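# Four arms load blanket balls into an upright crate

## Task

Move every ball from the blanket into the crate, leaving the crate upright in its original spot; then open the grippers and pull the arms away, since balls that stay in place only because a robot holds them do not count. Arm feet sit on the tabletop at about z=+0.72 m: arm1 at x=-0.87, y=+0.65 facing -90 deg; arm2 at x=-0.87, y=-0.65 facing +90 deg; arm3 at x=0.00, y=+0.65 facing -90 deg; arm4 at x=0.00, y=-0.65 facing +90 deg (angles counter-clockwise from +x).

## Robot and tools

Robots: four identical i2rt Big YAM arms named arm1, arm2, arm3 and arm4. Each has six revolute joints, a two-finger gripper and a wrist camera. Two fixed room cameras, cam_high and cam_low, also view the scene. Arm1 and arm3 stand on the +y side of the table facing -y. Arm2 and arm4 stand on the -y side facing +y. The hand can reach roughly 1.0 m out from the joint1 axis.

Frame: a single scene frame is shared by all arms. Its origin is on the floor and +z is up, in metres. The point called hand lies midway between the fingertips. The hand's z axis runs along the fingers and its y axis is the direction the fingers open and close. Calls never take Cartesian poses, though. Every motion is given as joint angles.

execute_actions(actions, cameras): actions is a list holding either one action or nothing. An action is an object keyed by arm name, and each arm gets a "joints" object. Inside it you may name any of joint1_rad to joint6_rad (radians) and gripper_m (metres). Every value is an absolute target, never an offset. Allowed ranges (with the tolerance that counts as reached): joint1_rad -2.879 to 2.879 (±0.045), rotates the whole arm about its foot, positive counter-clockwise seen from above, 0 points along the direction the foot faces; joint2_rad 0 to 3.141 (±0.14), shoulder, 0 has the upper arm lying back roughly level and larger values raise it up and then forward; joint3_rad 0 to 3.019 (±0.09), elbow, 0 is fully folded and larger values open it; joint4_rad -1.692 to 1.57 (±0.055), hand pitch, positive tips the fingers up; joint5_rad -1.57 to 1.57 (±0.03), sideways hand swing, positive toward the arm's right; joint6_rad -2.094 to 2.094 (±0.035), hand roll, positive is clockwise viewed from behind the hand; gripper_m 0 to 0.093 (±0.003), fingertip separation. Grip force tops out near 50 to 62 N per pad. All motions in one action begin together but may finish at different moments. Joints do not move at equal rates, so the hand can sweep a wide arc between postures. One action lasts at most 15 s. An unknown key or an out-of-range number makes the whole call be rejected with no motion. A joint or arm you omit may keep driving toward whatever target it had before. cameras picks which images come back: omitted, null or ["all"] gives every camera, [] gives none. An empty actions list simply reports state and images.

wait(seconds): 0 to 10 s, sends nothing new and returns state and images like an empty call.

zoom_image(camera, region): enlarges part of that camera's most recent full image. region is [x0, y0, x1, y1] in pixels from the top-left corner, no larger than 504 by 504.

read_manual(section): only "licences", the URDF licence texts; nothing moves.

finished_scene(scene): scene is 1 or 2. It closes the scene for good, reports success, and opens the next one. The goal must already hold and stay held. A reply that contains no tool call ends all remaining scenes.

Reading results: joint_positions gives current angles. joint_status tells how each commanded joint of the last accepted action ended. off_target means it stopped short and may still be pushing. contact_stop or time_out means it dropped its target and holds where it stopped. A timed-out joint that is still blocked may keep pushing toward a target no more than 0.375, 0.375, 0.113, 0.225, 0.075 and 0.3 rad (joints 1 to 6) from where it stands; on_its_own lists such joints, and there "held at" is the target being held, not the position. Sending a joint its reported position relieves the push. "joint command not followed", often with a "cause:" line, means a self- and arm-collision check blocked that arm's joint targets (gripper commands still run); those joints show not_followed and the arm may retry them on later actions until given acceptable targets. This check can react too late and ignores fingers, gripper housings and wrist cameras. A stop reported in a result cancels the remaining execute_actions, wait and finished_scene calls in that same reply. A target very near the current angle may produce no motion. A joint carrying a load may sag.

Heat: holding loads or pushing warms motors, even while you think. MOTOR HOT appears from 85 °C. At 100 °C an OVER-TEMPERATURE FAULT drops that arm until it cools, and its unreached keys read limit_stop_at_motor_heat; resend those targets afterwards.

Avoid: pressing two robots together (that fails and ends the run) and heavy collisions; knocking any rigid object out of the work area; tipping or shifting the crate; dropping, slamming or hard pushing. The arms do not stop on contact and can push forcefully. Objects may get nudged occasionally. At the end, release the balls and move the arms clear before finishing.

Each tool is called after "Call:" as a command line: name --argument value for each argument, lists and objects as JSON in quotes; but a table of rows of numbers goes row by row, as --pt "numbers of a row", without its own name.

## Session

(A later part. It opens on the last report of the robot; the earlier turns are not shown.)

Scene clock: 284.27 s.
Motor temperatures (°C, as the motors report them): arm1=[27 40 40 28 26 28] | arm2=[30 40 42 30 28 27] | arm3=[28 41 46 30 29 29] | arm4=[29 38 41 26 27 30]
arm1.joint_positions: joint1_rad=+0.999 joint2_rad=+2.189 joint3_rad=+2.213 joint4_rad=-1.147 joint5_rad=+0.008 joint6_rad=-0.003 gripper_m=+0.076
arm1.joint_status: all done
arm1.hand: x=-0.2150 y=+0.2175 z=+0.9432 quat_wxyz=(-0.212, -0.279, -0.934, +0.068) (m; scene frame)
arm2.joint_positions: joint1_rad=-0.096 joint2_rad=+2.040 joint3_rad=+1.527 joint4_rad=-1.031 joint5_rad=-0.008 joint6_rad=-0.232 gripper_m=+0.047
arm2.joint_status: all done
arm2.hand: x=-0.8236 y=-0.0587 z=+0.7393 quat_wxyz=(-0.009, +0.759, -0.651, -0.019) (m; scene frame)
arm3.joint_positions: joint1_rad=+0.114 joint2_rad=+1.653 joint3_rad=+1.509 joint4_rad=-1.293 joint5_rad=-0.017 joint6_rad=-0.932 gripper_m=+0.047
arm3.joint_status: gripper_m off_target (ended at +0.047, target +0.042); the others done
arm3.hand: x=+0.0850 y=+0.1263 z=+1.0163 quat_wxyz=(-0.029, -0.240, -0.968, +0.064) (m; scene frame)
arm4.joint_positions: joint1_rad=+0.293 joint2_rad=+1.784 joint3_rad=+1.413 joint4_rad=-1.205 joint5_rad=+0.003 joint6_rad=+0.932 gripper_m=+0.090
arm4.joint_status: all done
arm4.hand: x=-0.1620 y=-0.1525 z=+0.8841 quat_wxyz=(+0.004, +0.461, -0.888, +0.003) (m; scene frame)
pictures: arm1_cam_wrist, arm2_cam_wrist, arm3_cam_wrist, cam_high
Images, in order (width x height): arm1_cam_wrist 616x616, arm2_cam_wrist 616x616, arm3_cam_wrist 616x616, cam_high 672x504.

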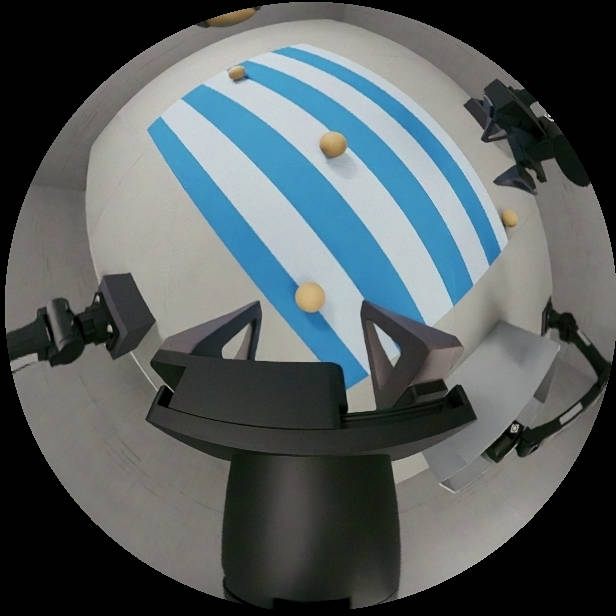

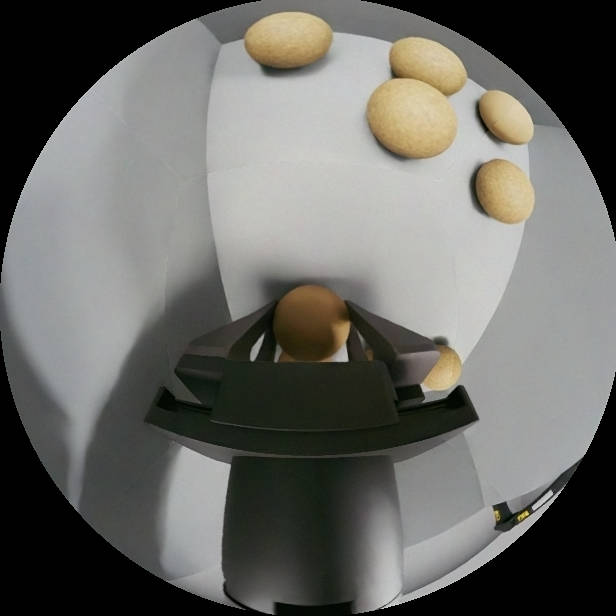

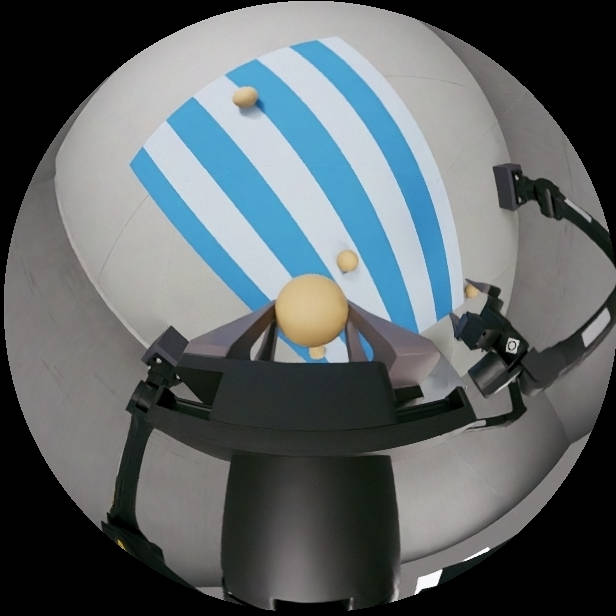

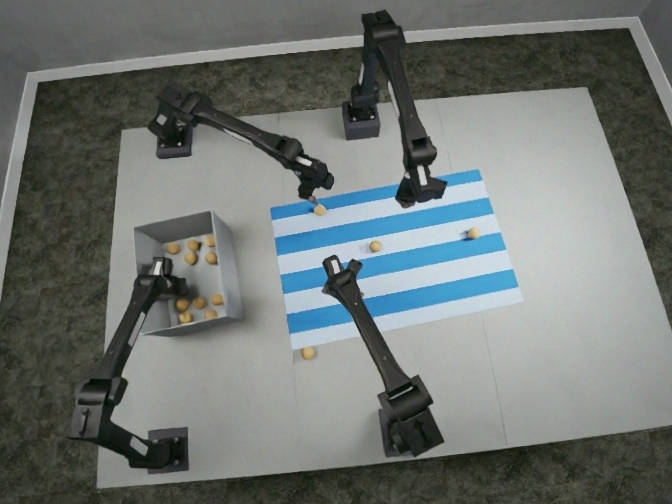

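Call:
execute_actions --actions '[{"arm1":{"joints":{"joint2_rad":2.421,"joint3_rad":2.240,"joint4_rad":-1.178,"gripper_m":0.074}},"arm2":{"joints":{"joint2_rad":1.86,"joint3_rad":2.0,"joint4_rad":-1.55,"gripper_m":0.060}},"arm3":{"joints":{"joint1_rad":0.06,"joint2_rad":1.69,"joint3_rad":1.30,"joint4_rad":-1.07}},"arm4":{"joints":{"joint1_rad":-0.18,"joint3_rad":1.55,"joint4_rad":-1.28,"joint6_rad":0.5}}}]' --cameras '["arm1_cam_wrist","arm2_cam_wrist","cam_high"]'

Scene clock: 290.80 s.
Motor temperatures (°C, as the motors report them): arm1=[27 41 41 28 26 28] | arm2=[30 40 42 30 28 27] | arm3=[28 41 46 30 29 29] | arm4=[29 38 43 26 27 30]
arm1.joint_positions: joint1_rad=+0.999 joint2_rad=+2.422 joint3_rad=+2.222 joint4_rad=-1.166 joint5_rad=+0.007 joint6_rad=-0.003 gripper_m=+0.074
arm1.joint_status: all done
arm1.hand: x=-0.2228 y=+0.2226 z=+0.7684 quat_wxyz=(-0.097, -0.284, -0.953, +0.033) (m; scene frame)
arm2.joint_positions: joint1_rad=-0.096 joint2_rad=+1.867 joint3_rad=+1.966 joint4_rad=-1.540 joint5_rad=-0.008 joint6_rad=-0.232 gripper_m=+0.060
arm2.joint_status: all done
arm2.hand: x=-0.8192 y=-0.0454 z=+1.0012 quat_wxyz=(-0.050, +0.757, -0.650, -0.049) (m; scene frame)
arm3.joint_positions: joint1_rad=+0.055 joint2_rad=+1.688 joint3_rad=+1.288 joint4_rad=-1.079 joint5_rad=-0.017 joint6_rad=-0.932 gripper_m=+0.047
arm3.joint_status: all done
arm3.hand: x=+0.0503 y=+0.1452 z=+0.9174 quat_wxyz=(-0.020, -0.269, -0.962, +0.045) (m; scene frame)
arm4.joint_positions: joint1_rad=-0.184 joint2_rad=+1.784 joint3_rad=+1.513 joint4_rad=-1.263 joint5_rad=+0.004 joint6_rad=+0.510 gripper_m=+0.090
arm4.joint_status: all done
arm4.hand: x=+0.0883 y=-0.1110 z=+0.9180 quat_wxyz=(-0.007, +0.436, -0.900, -0.014) (m; scene frame)
pictures: arm1_cam_wrist, arm2_cam_wrist, cam_high
Images, in order (width x height): arm1_cam_wrist 616x616, arm2_cam_wrist 616x616, cam_high 672x504.

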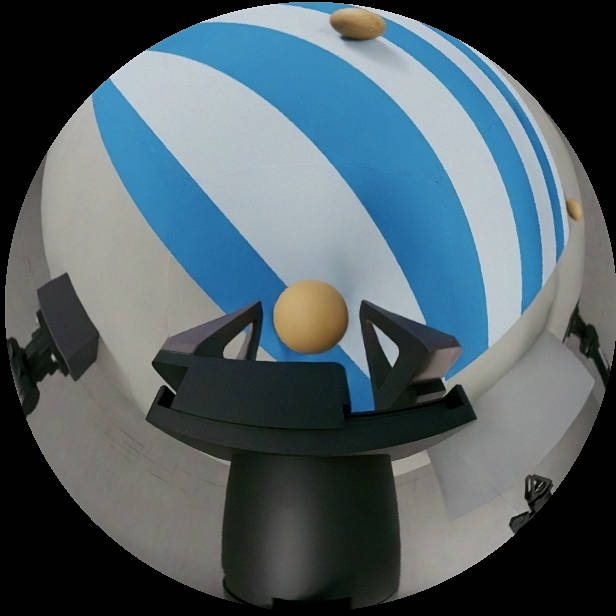

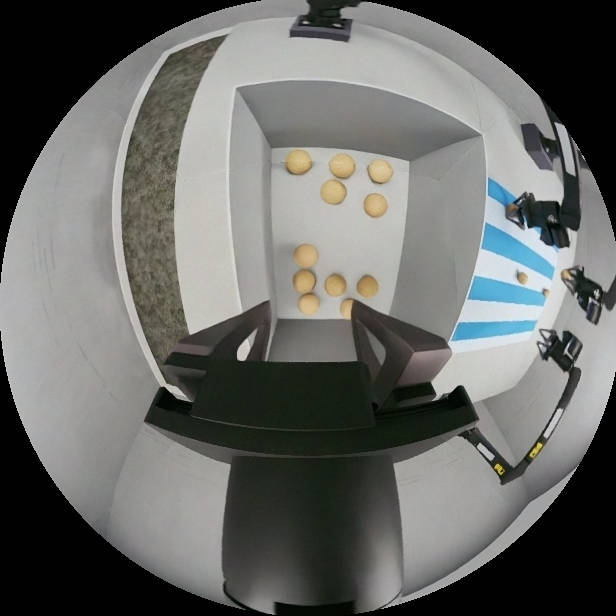

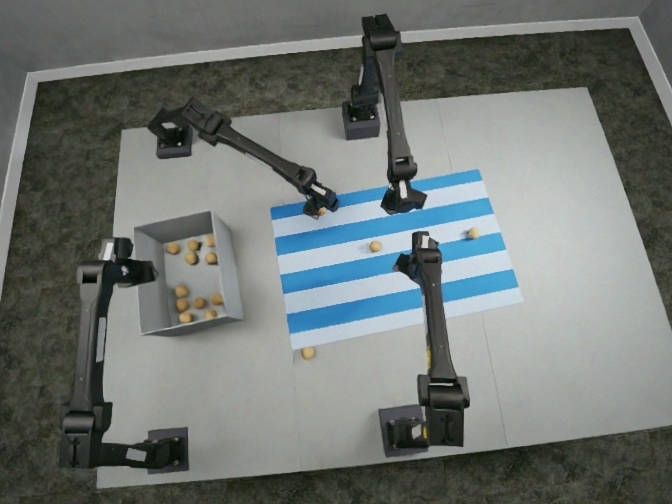

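Call:
zoom_image --camera "cam_high" --region '[120, 200, 260, 345]'

Call:
zoom_image --camera "cam_high" --region '[270, 320, 350, 380]'

Region (120, 200, 260, 345) of cam_high's 672x504 image, scaled by 3.476, with more detail than that image has; it fills the left 487 columns of this view, and the rest is white.

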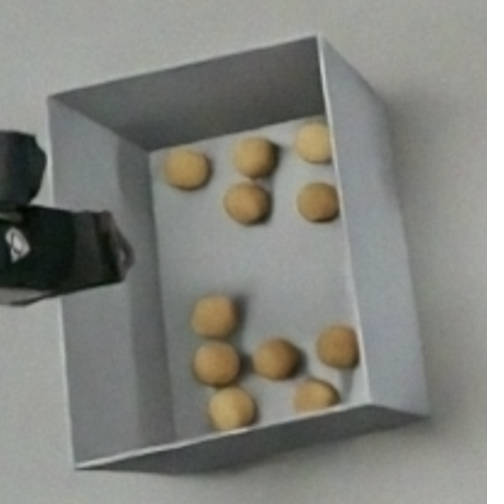

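Region (270, 320, 350, 380) of cam_high's 672x504 image, scaled by 6.300, with more detail than that image has; it fills the top 378 rows of this view, and the rest is white.

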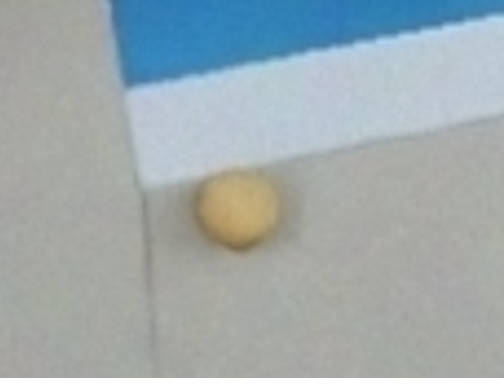

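Call:
execute_actions --actions '[{"arm1":{"joints":{"joint1_rad":0.079,"joint2_rad":1.915,"joint3_rad":2.245,"joint4_rad":-1.615,"joint6_rad":-0.065,"gripper_m":0.042}},"arm2":{"joints":{"joint1_rad":-1.073,"joint2_rad":1.69,"joint3_rad":2.20,"joint4_rad":-1.61,"joint6_rad":0.01,"gripper_m":0.072}},"arm3":{"joints":{"joint1_rad":-0.45,"joint2_rad":1.75}},"arm4":{"joints":{"joint1_rad":-0.556,"joint2_rad":2.17,"joint3_rad":2.215,"joint4_rad":-0.825,"joint6_rad":-0.01}}}]'

Scene clock: 297.77 s.
Motor temperatures (°C, as the motors report them): arm1=[27 42 41 28 26 28] | arm2=[30 40 43 30 28 27] | arm3=[28 40 46 30 29 29] | arm4=[29 39 44 26 27 30]
arm1.joint_positions: joint1_rad=+0.082 joint2_rad=+1.899 joint3_rad=+2.236 joint4_rad=-1.600 joint5_rad=+0.010 joint6_rad=-0.055 gripper_m=+0.048
arm1.joint_status: gripper_m off_target (ended at +0.048, target +0.042); the others done
arm1.hand: x=-0.8258 y=+0.0089 z=+1.1159 quat_wxyz=(-0.106, -0.653, -0.741, +0.112) (m; scene frame)
arm2.joint_positions: joint1_rad=-1.080 joint2_rad=+1.695 joint3_rad=+2.164 joint4_rad=-1.599 joint5_rad=-0.004 joint6_rad=+0.000 gripper_m=+0.072
arm2.joint_status: all done
arm2.hand: x=-0.3564 y=-0.3715 z=+1.1735 quat_wxyz=(-0.206, +0.244, -0.945, -0.063) (m; scene frame)
arm3.joint_positions: joint1_rad=-0.452 joint2_rad=+1.742 joint3_rad=+1.288 joint4_rad=-1.075 joint5_rad=-0.014 joint6_rad=-0.932 gripper_m=+0.047
arm3.joint_status: all done
arm3.hand: x=-0.2012 y=+0.1859 z=+0.8940 quat_wxyz=(-0.006, -0.502, -0.864, +0.026) (m; scene frame)
arm4.joint_positions: joint1_rad=-0.549 joint2_rad=+2.166 joint3_rad=+2.171 joint4_rad=-0.840 joint5_rad=+0.003 joint6_rad=+0.000 gripper_m=+0.090
arm4.joint_status: all done
arm4.hand: x=+0.4214 y=+0.0759 z=+1.0017 quat_wxyz=(-0.308, +0.466, -0.810, -0.179) (m; scene frame)
pictures: arm1_cam_wrist, arm2_cam_wrist, arm3_cam_wrist, arm4_cam_wrist, cam_high, cam_low
Images, in order (width x height): arm1_cam_wrist 616x616, arm2_cam_wrist 616x616, arm3_cam_wrist 616x616, arm4_cam_wrist 616x616, cam_high 672x504, cam_low 672x504.

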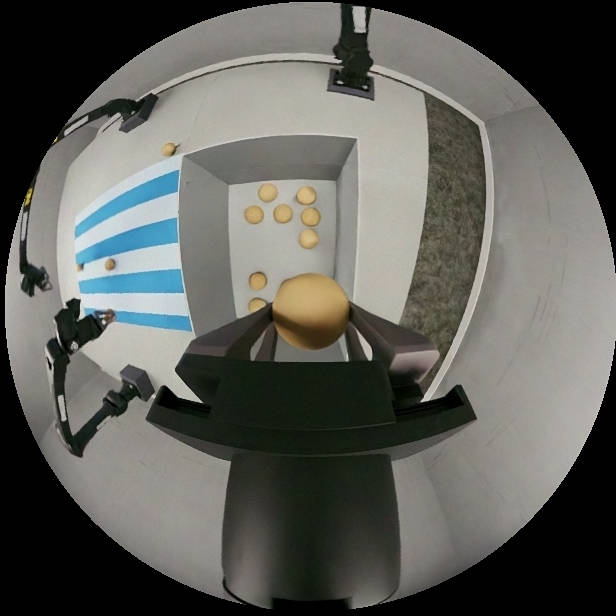

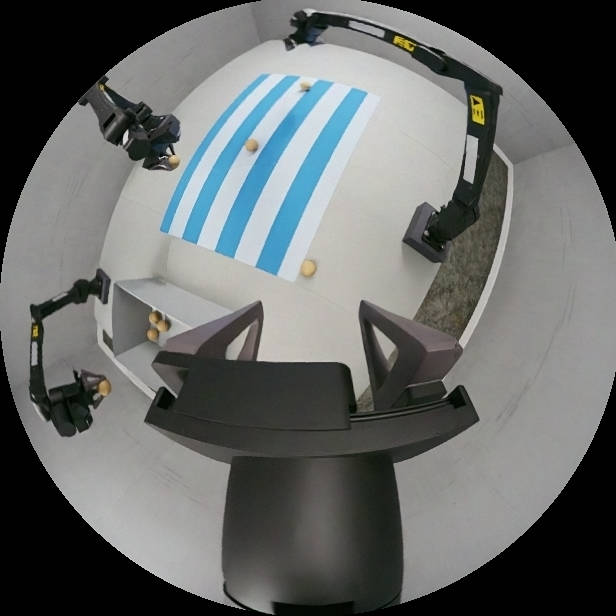

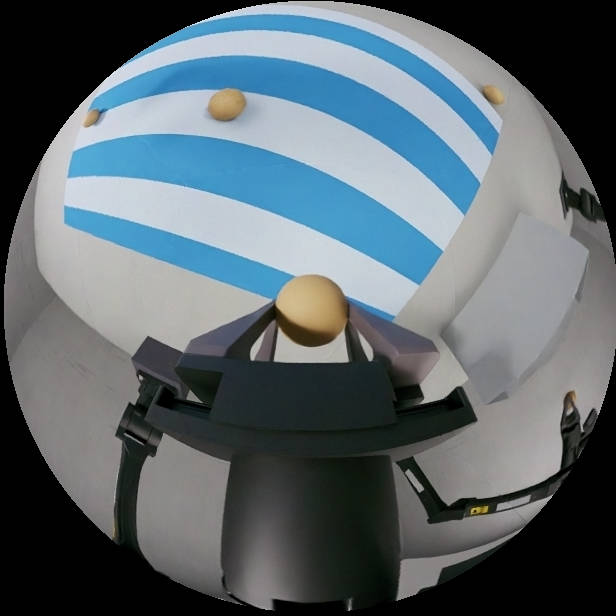

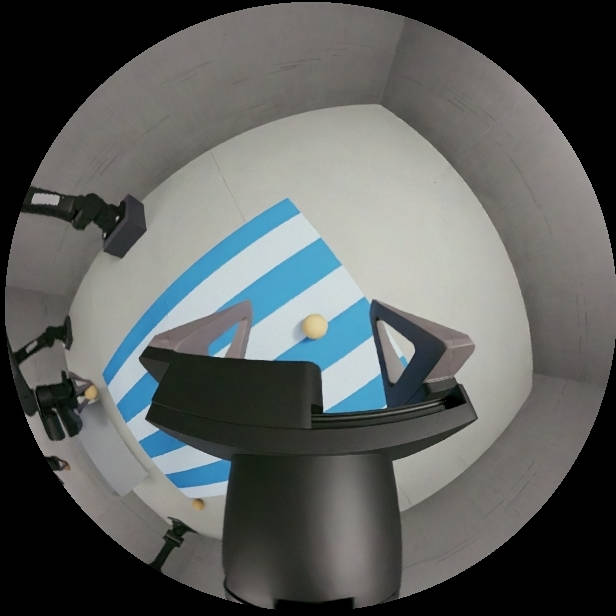

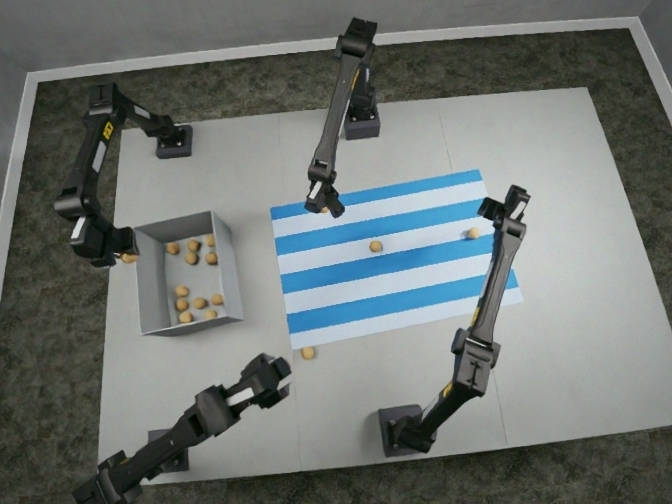

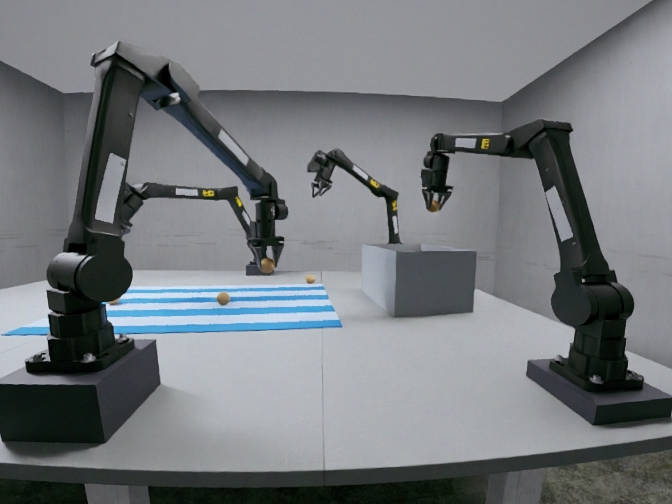

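Call:
zoom_image --camera "arm1_cam_wrist" --region '[250, 260, 376, 370]'

Call:
zoom_image --camera "arm3_cam_wrist" --region '[250, 260, 376, 370]'

Call:
zoom_image --camera "arm4_cam_wrist" --region '[270, 290, 354, 360]'

Call:
zoom_image --camera "arm2_cam_wrist" --region '[270, 240, 354, 300]'

Region (250, 260, 376, 370) of arm1_cam_wrist's 616x616 image, scaled by 4.000, with more detail than that image has; it fills the top 440 rows of this view, and the rest is white.

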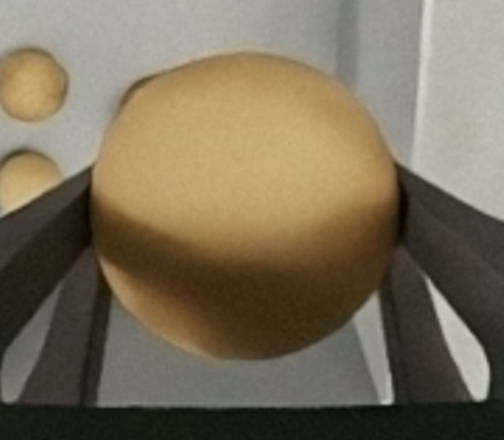

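Region (250, 260, 376, 370) of arm3_cam_wrist's 616x616 image, scaled by 4.000, with more detail than that image has; it fills the top 440 rows of this view, and the rest is white.

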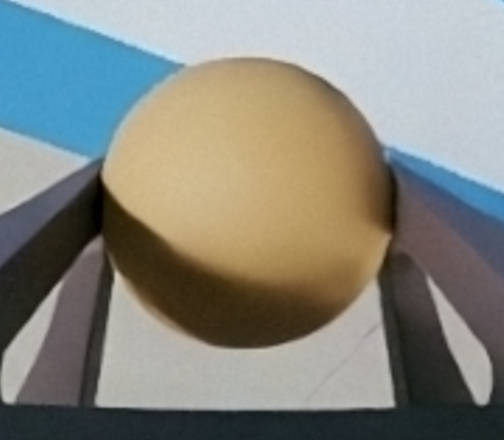

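Region (270, 290, 354, 360) of arm4_cam_wrist's 616x616 image, scaled by 6.000, with more detail than that image has.

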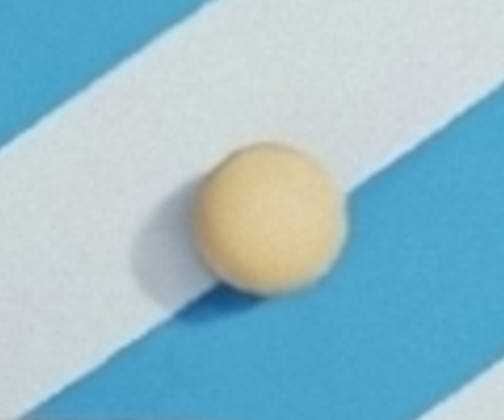

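Region (270, 240, 354, 300) of arm2_cam_wrist's 616x616 image, scaled by 6.000, with more detail than that image has; it fills the top 360 rows of this view, and the rest is white.

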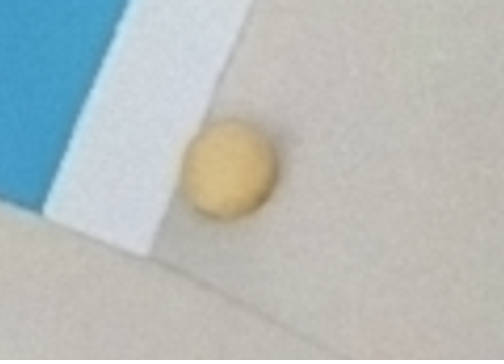

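Call:
execute_actions --actions '[{"arm1":{"joints":{"joint2_rad":2.144,"joint3_rad":1.740,"joint4_rad":-1.123}},"arm2":{"joints":{"joint1_rad":-1.061,"joint2_rad":2.103,"joint3_rad":1.652,"joint4_rad":-1.083,"gripper_m":0.076}},"arm3":{"joints":{"joint1_rad":-0.838,"joint2_rad":1.755,"joint3_rad":0.805,"joint4_rad":-0.544}},"arm4":{"joints":{"joint1_rad":-0.563,"joint2_rad":2.443,"joint3_rad":2.198,"gripper_m":0.078}}}]' --cameras '["arm1_cam_wrist","arm2_cam_wrist","arm4_cam_wrist","cam_high"]'

Scene clock: 301.77 s.
Motor temperatures (°C, as the motors report them): arm1=[27 41 41 28 26 28] | arm2=[30 40 43 30 28 27] | arm3=[28 40 46 30 29 29] | arm4=[29 40 45 26 27 30]
arm1.joint_positions: joint1_rad=+0.082 joint2_rad=+2.140 joint3_rad=+1.740 joint4_rad=-1.137 joint5_rad=+0.011 joint6_rad=-0.055 gripper_m=+0.048
arm1.joint_status: all done
arm1.hand: x=-0.8258 y=+0.0081 z=+0.7747 quat_wxyz=(-0.009, -0.661, -0.750, +0.016) (m; scene frame)
arm2.joint_positions: joint1_rad=-1.054 joint2_rad=+2.109 joint3_rad=+1.654 joint4_rad=-1.095 joint5_rad=+0.000 joint6_rad=-0.001 gripper_m=+0.076
arm2.joint_status: all done
arm2.hand: x=-0.3338 y=-0.3340 z=+0.7332 quat_wxyz=(-0.006, +0.264, -0.964, -0.009) (m; scene frame)
arm3.joint_positions: joint1_rad=-0.843 joint2_rad=+1.745 joint3_rad=+0.797 joint4_rad=-0.554 joint5_rad=-0.014 joint6_rad=-0.932 gripper_m=+0.047
arm3.joint_status: all done
arm3.hand: x=-0.2836 y=+0.3751 z=+0.7510 quat_wxyz=(-0.002, -0.660, -0.750, +0.041) (m; scene frame)
arm4.joint_positions: joint1_rad=-0.552 joint2_rad=+2.449 joint3_rad=+2.177 joint4_rad=-0.830 joint5_rad=+0.003 joint6_rad=-0.001 gripper_m=+0.078
arm4.joint_status: all done
arm4.hand: x=+0.4207 y=+0.0721 z=+0.7745 quat_wxyz=(-0.197, +0.485, -0.844, -0.115) (m; scene frame)
pictures: arm1_cam_wrist, arm2_cam_wrist, arm4_cam_wrist, cam_high
Images, in order (width x height): arm1_cam_wrist 616x616, arm2_cam_wrist 616x616, arm4_cam_wrist 616x616, cam_high 672x504.

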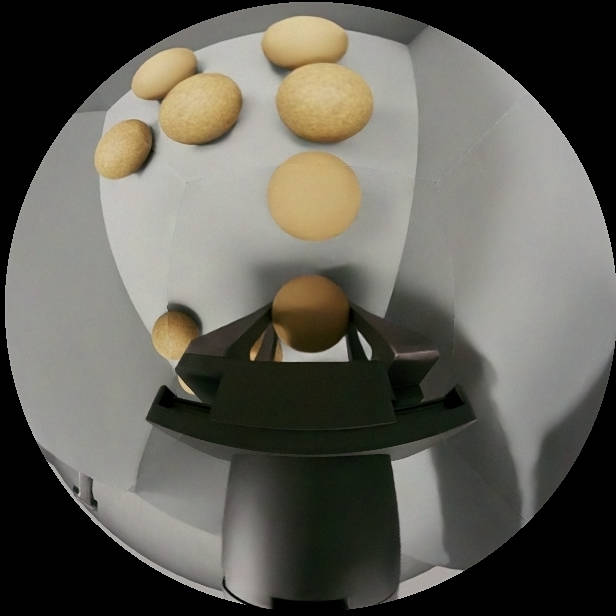

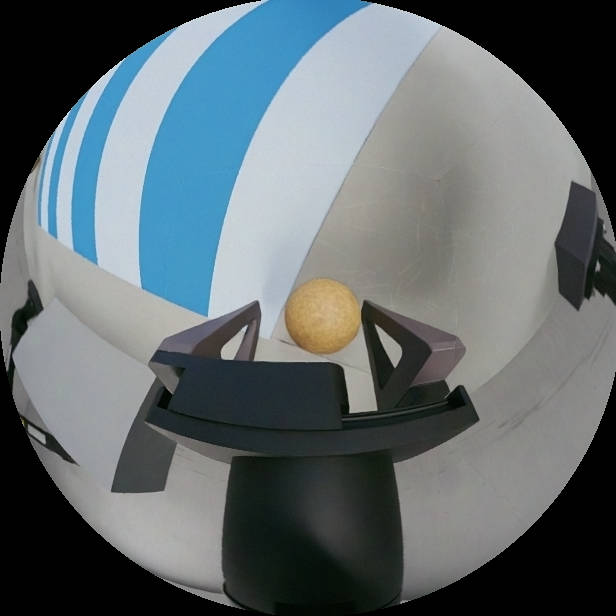

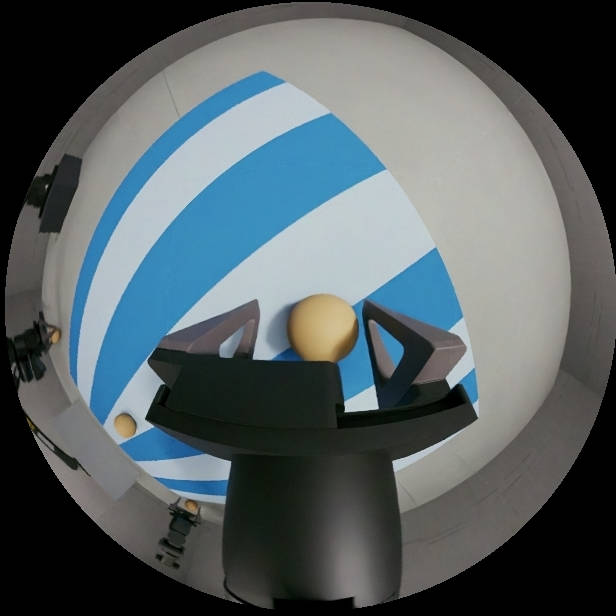

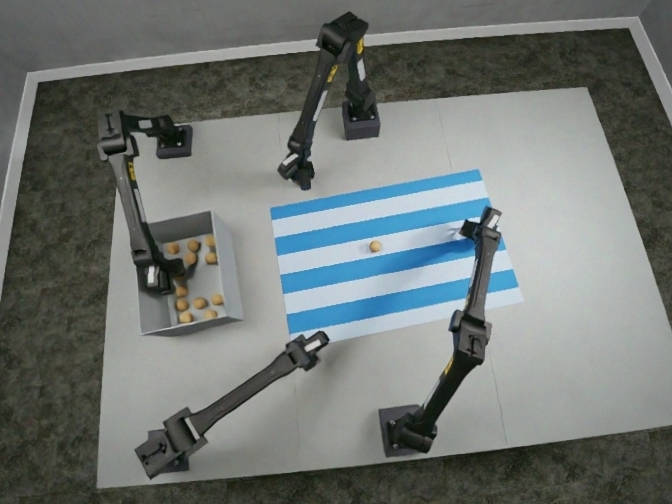

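Call:
zoom_image --camera "arm1_cam_wrist" --region '[250, 140, 376, 370]'

Call:
zoom_image --camera "arm4_cam_wrist" --region '[250, 270, 376, 370]'

Region (250, 140, 376, 370) of arm1_cam_wrist's 616x616 image, scaled by 2.191, with more detail than that image has; it fills the left 276 columns of this view, and the rest is white.

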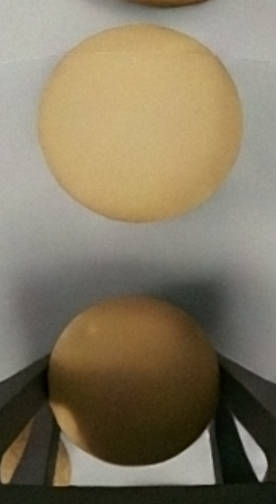

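Region (250, 270, 376, 370) of arm4_cam_wrist's 616x616 image, scaled by 4.000, with more detail than that image has; it fills the top 400 rows of this view, and the rest is white.

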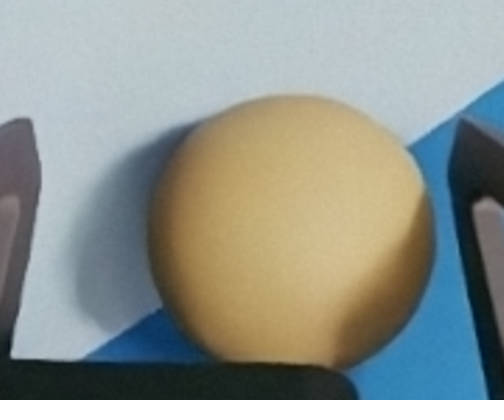

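Call:
execute_actions --actions '[{"arm1":{"joints":{"joint2_rad":1.735,"joint3_rad":2.19,"joint4_rad":-1.63,"gripper_m":0.062}},"arm2":{"joints":{"joint1_rad":-0.318,"joint2_rad":1.925,"joint3_rad":2.26,"joint4_rad":-1.66,"joint6_rad":-0.461,"gripper_m":0.042}},"arm3":{"joints":{"joint1_rad":-0.30,"joint2_rad":1.51,"joint3_rad":1.30,"joint4_rad":-1.15,"gripper_m":0.09}},"arm4":{"joints":{"joint1_rad":-0.18,"joint2_rad":1.80,"joint3_rad":2.20,"joint4_rad":-1.50,"joint6_rad":0.4,"gripper_m":0.042}}}]' --cameras '["arm1_cam_wrist","arm2_cam_wrist","arm4_cam_wrist","cam_high"]'

Scene clock: 308.13 s.
Motor temperatures (°C, as the motors report them): arm1=[27 41 41 28 26 28] | arm2=[30 40 43 30 28 27] | arm3=[28 40 45 30 29 29] | arm4=[29 41 45 26 27 30]
arm1.joint_positions: joint1_rad=+0.082 joint2_rad=+1.747 joint3_rad=+2.179 joint4_rad=-1.616 joint5_rad=+0.011 joint6_rad=-0.055 gripper_m=+0.062
arm1.joint_status: all done
arm1.hand: x=-0.8293 y=+0.0571 z=+1.1800 quat_wxyz=(-0.134, -0.649, -0.736, +0.139) (m; scene frame)
arm2.joint_positions: joint1_rad=-0.325 joint2_rad=+1.926 joint3_rad=+2.216 joint4_rad=-1.650 joint5_rad=-0.007 joint6_rad=-0.450 gripper_m=+0.048
arm2.joint_status: gripper_m off_target (ended at +0.048, target +0.042); the others done
arm2.hand: x=-0.6739 y=-0.0486 z=+1.0634 quat_wxyz=(-0.095, +0.751, -0.652, -0.052) (m; scene frame)
arm3.joint_positions: joint1_rad=-0.294 joint2_rad=+1.493 joint3_rad=+1.281 joint4_rad=-1.142 joint5_rad=-0.017 joint6_rad=-0.932 gripper_m=+0.090
arm3.joint_status: all done
arm3.hand: x=-0.1190 y=+0.1805 z=+1.0071 quat_wxyz=(-0.025, -0.429, -0.896, +0.110) (m; scene frame)
arm4.joint_positions: joint1_rad=-0.189 joint2_rad=+1.796 joint3_rad=+2.201 joint4_rad=-1.484 joint5_rad=+0.002 joint6_rad=+0.390 gripper_m=+0.047
arm4.joint_status: gripper_m off_target (ended at +0.047, target +0.042); the others done
arm4.hand: x=+0.1083 y=-0.0169 z=+1.1976 quat_wxyz=(-0.147, +0.472, -0.848, -0.190) (m; scene frame)
pictures: arm1_cam_wrist, arm2_cam_wrist, arm4_cam_wrist, cam_high
Images, in order (width x height): arm1_cam_wrist 616x616, arm2_cam_wrist 616x616, arm4_cam_wrist 616x616, cam_high 672x504.

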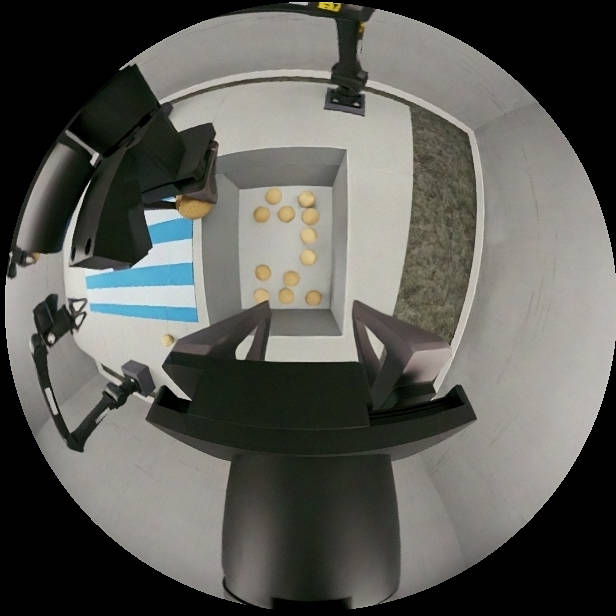

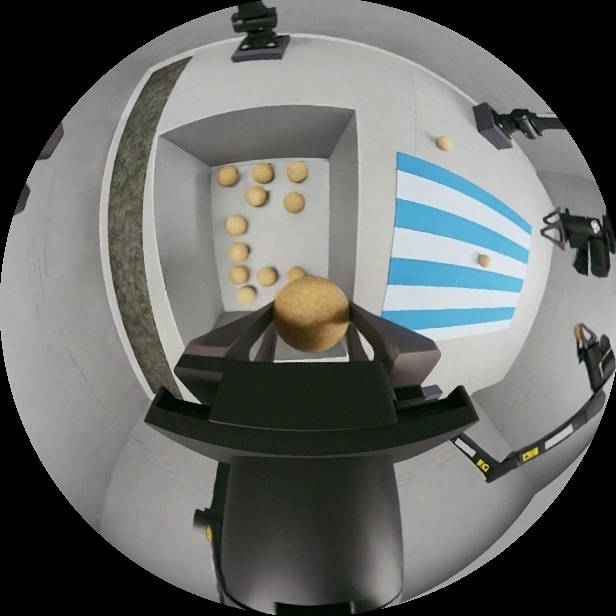

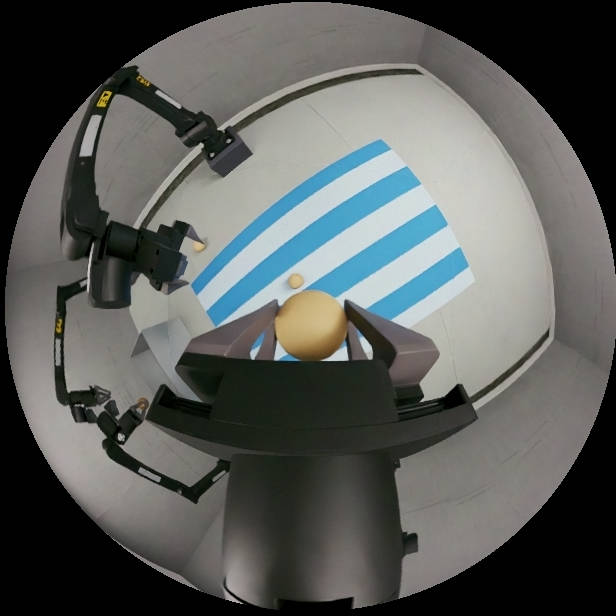

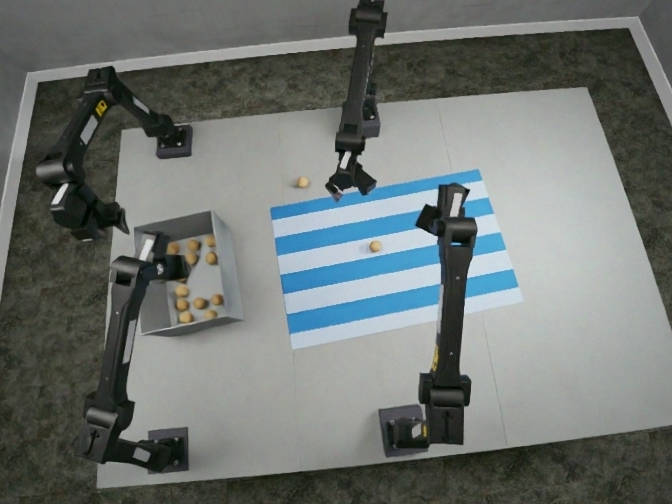

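Call:
execute_actions --actions '[]'

Scene clock: 310.23 s.
Motor temperatures (°C, as the motors report them): arm1=[27 41 41 28 26 28] | arm2=[30 40 43 30 28 27] | arm3=[28 40 46 30 29 29] | arm4=[29 40 44 26 27 30]
arm1.joint_positions: joint1_rad=+0.082 joint2_rad=+1.747 joint3_rad=+2.179 joint4_rad=-1.616 joint5_rad=+0.011 joint6_rad=-0.055 gripper_m=+0.062
arm1.joint_status: all done
arm1.hand: x=-0.8293 y=+0.0571 z=+1.1800 quat_wxyz=(-0.134, -0.649, -0.736, +0.139) (m; scene frame)
arm2.joint_positions: joint1_rad=-0.325 joint2_rad=+1.926 joint3_rad=+2.216 joint4_rad=-1.650 joint5_rad=-0.007 joint6_rad=-0.450 gripper_m=+0.048
arm2.joint_status: gripper_m off_target (ended at +0.048, target +0.042); the others done
arm2.hand: x=-0.6739 y=-0.0486 z=+1.0634 quat_wxyz=(-0.095, +0.751, -0.652, -0.052) (m; scene frame)
arm3.joint_positions: joint1_rad=-0.294 joint2_rad=+1.493 joint3_rad=+1.281 joint4_rad=-1.142 joint5_rad=-0.017 joint6_rad=-0.932 gripper_m=+0.090
arm3.joint_status: all done
arm3.hand: x=-0.1190 y=+0.1805 z=+1.0071 quat_wxyz=(-0.025, -0.429, -0.896, +0.110) (m; scene frame)
arm4.joint_positions: joint1_rad=-0.189 joint2_rad=+1.796 joint3_rad=+2.201 joint4_rad=-1.484 joint5_rad=+0.002 joint6_rad=+0.390 gripper_m=+0.047
arm4.joint_status: gripper_m off_target (ended at +0.047, target +0.042); the others done
arm4.hand: x=+0.1083 y=-0.0169 z=+1.1976 quat_wxyz=(-0.147, +0.472, -0.848, -0.190) (m; scene frame)
pictures: arm1_cam_wrist, arm2_cam_wrist, arm3_cam_wrist, arm4_cam_wrist, cam_high, cam_low
Images, in order (width x height): arm1_cam_wrist 616x616, arm2_cam_wrist 616x616, arm3_cam_wrist 616x616, arm4_cam_wrist 616x616, cam_high 672x504, cam_low 672x504.

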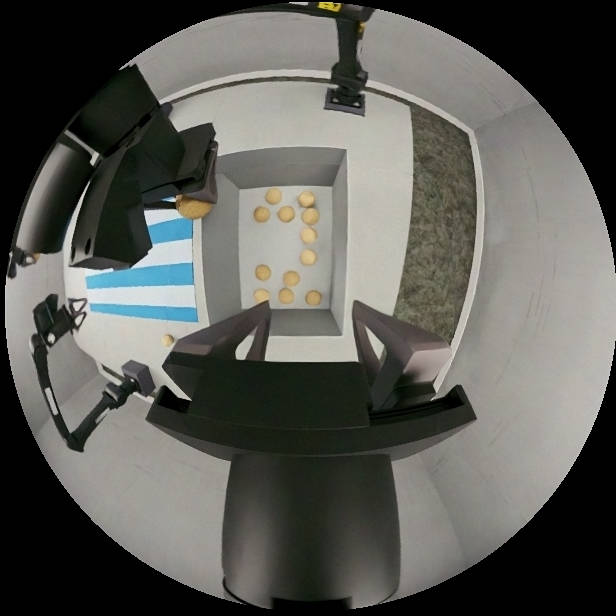

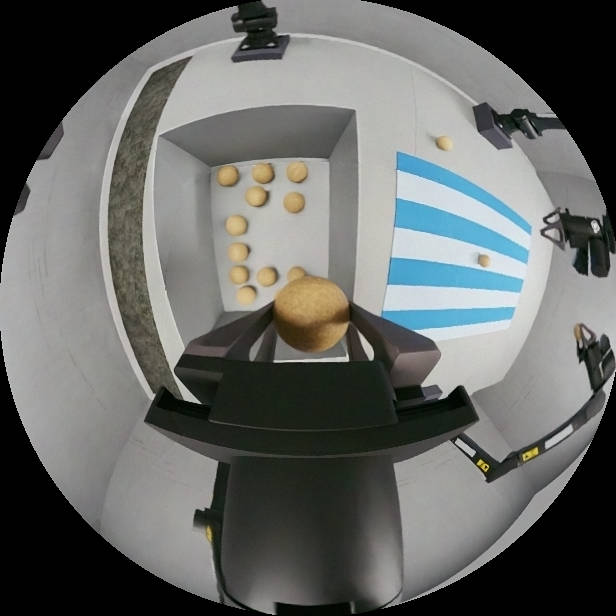

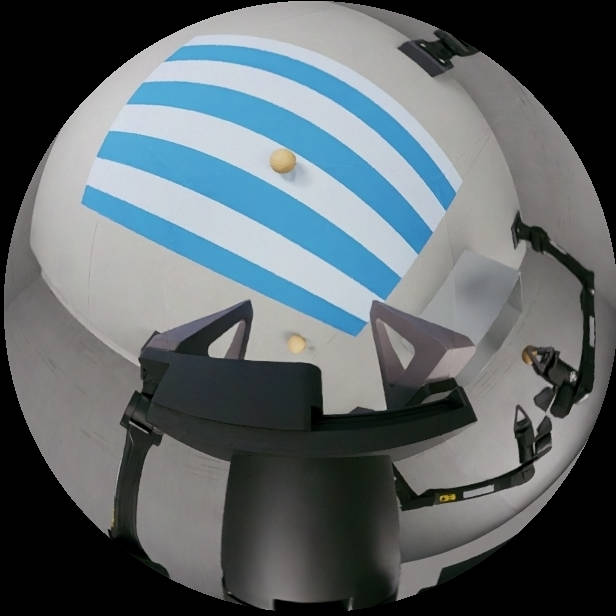

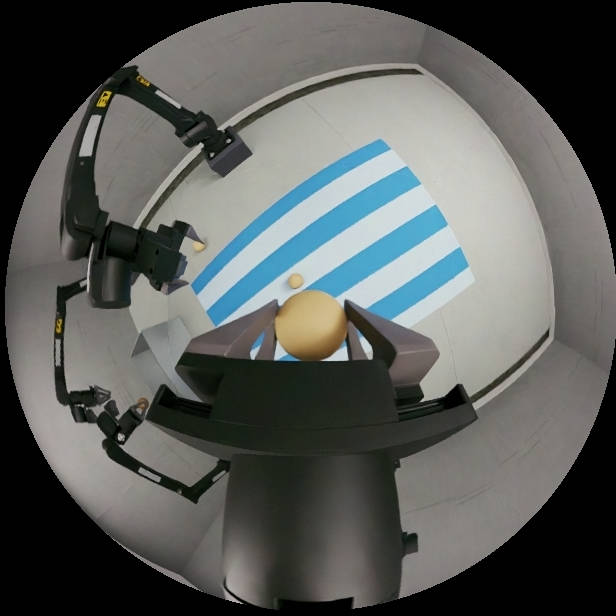

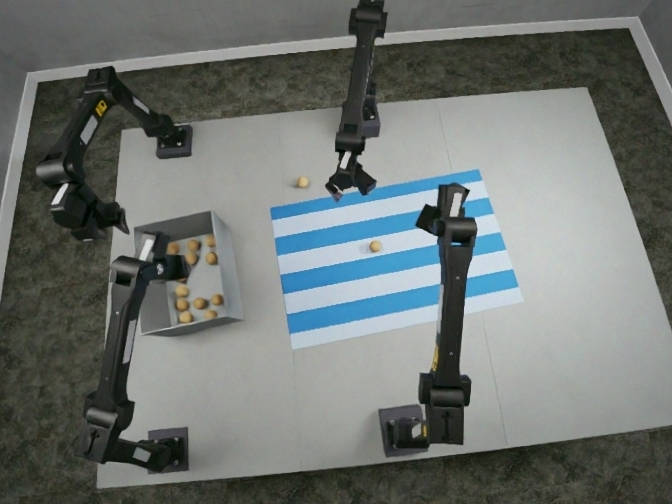

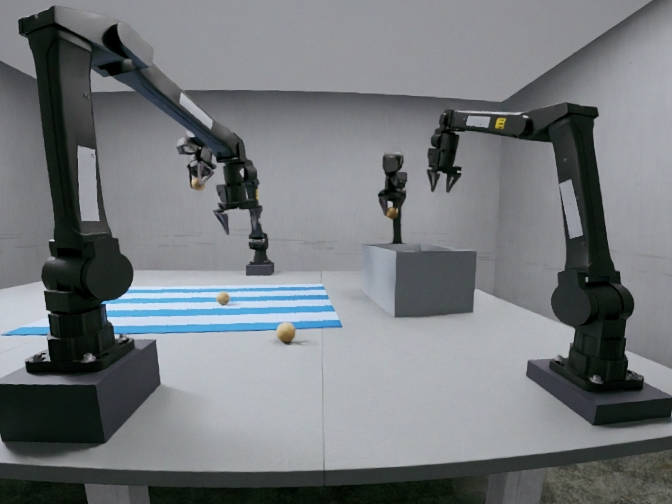

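Call:
zoom_image --camera "arm2_cam_wrist" --region '[200, 150, 420, 370]'

Call:
zoom_image --camera "cam_high" --region '[270, 150, 410, 270]'

Region (200, 150, 420, 370) of arm2_cam_wrist's 616x616 image, scaled by 2.291, with more detail than that image has.

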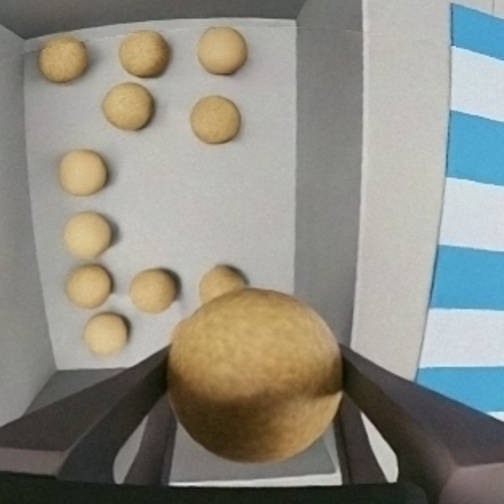

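Region (270, 150, 410, 270) of cam_high's 672x504 image, scaled by 3.600, with more detail than that image has; it fills the top 432 rows of this view, and the rest is white.

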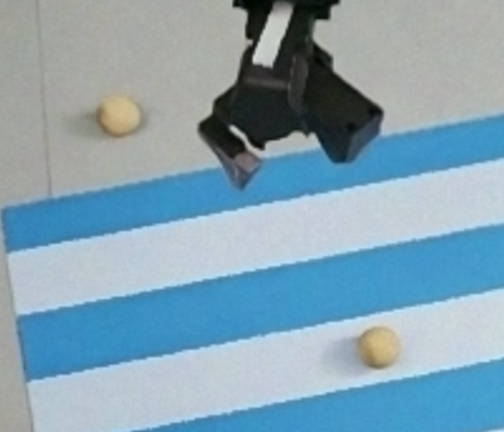

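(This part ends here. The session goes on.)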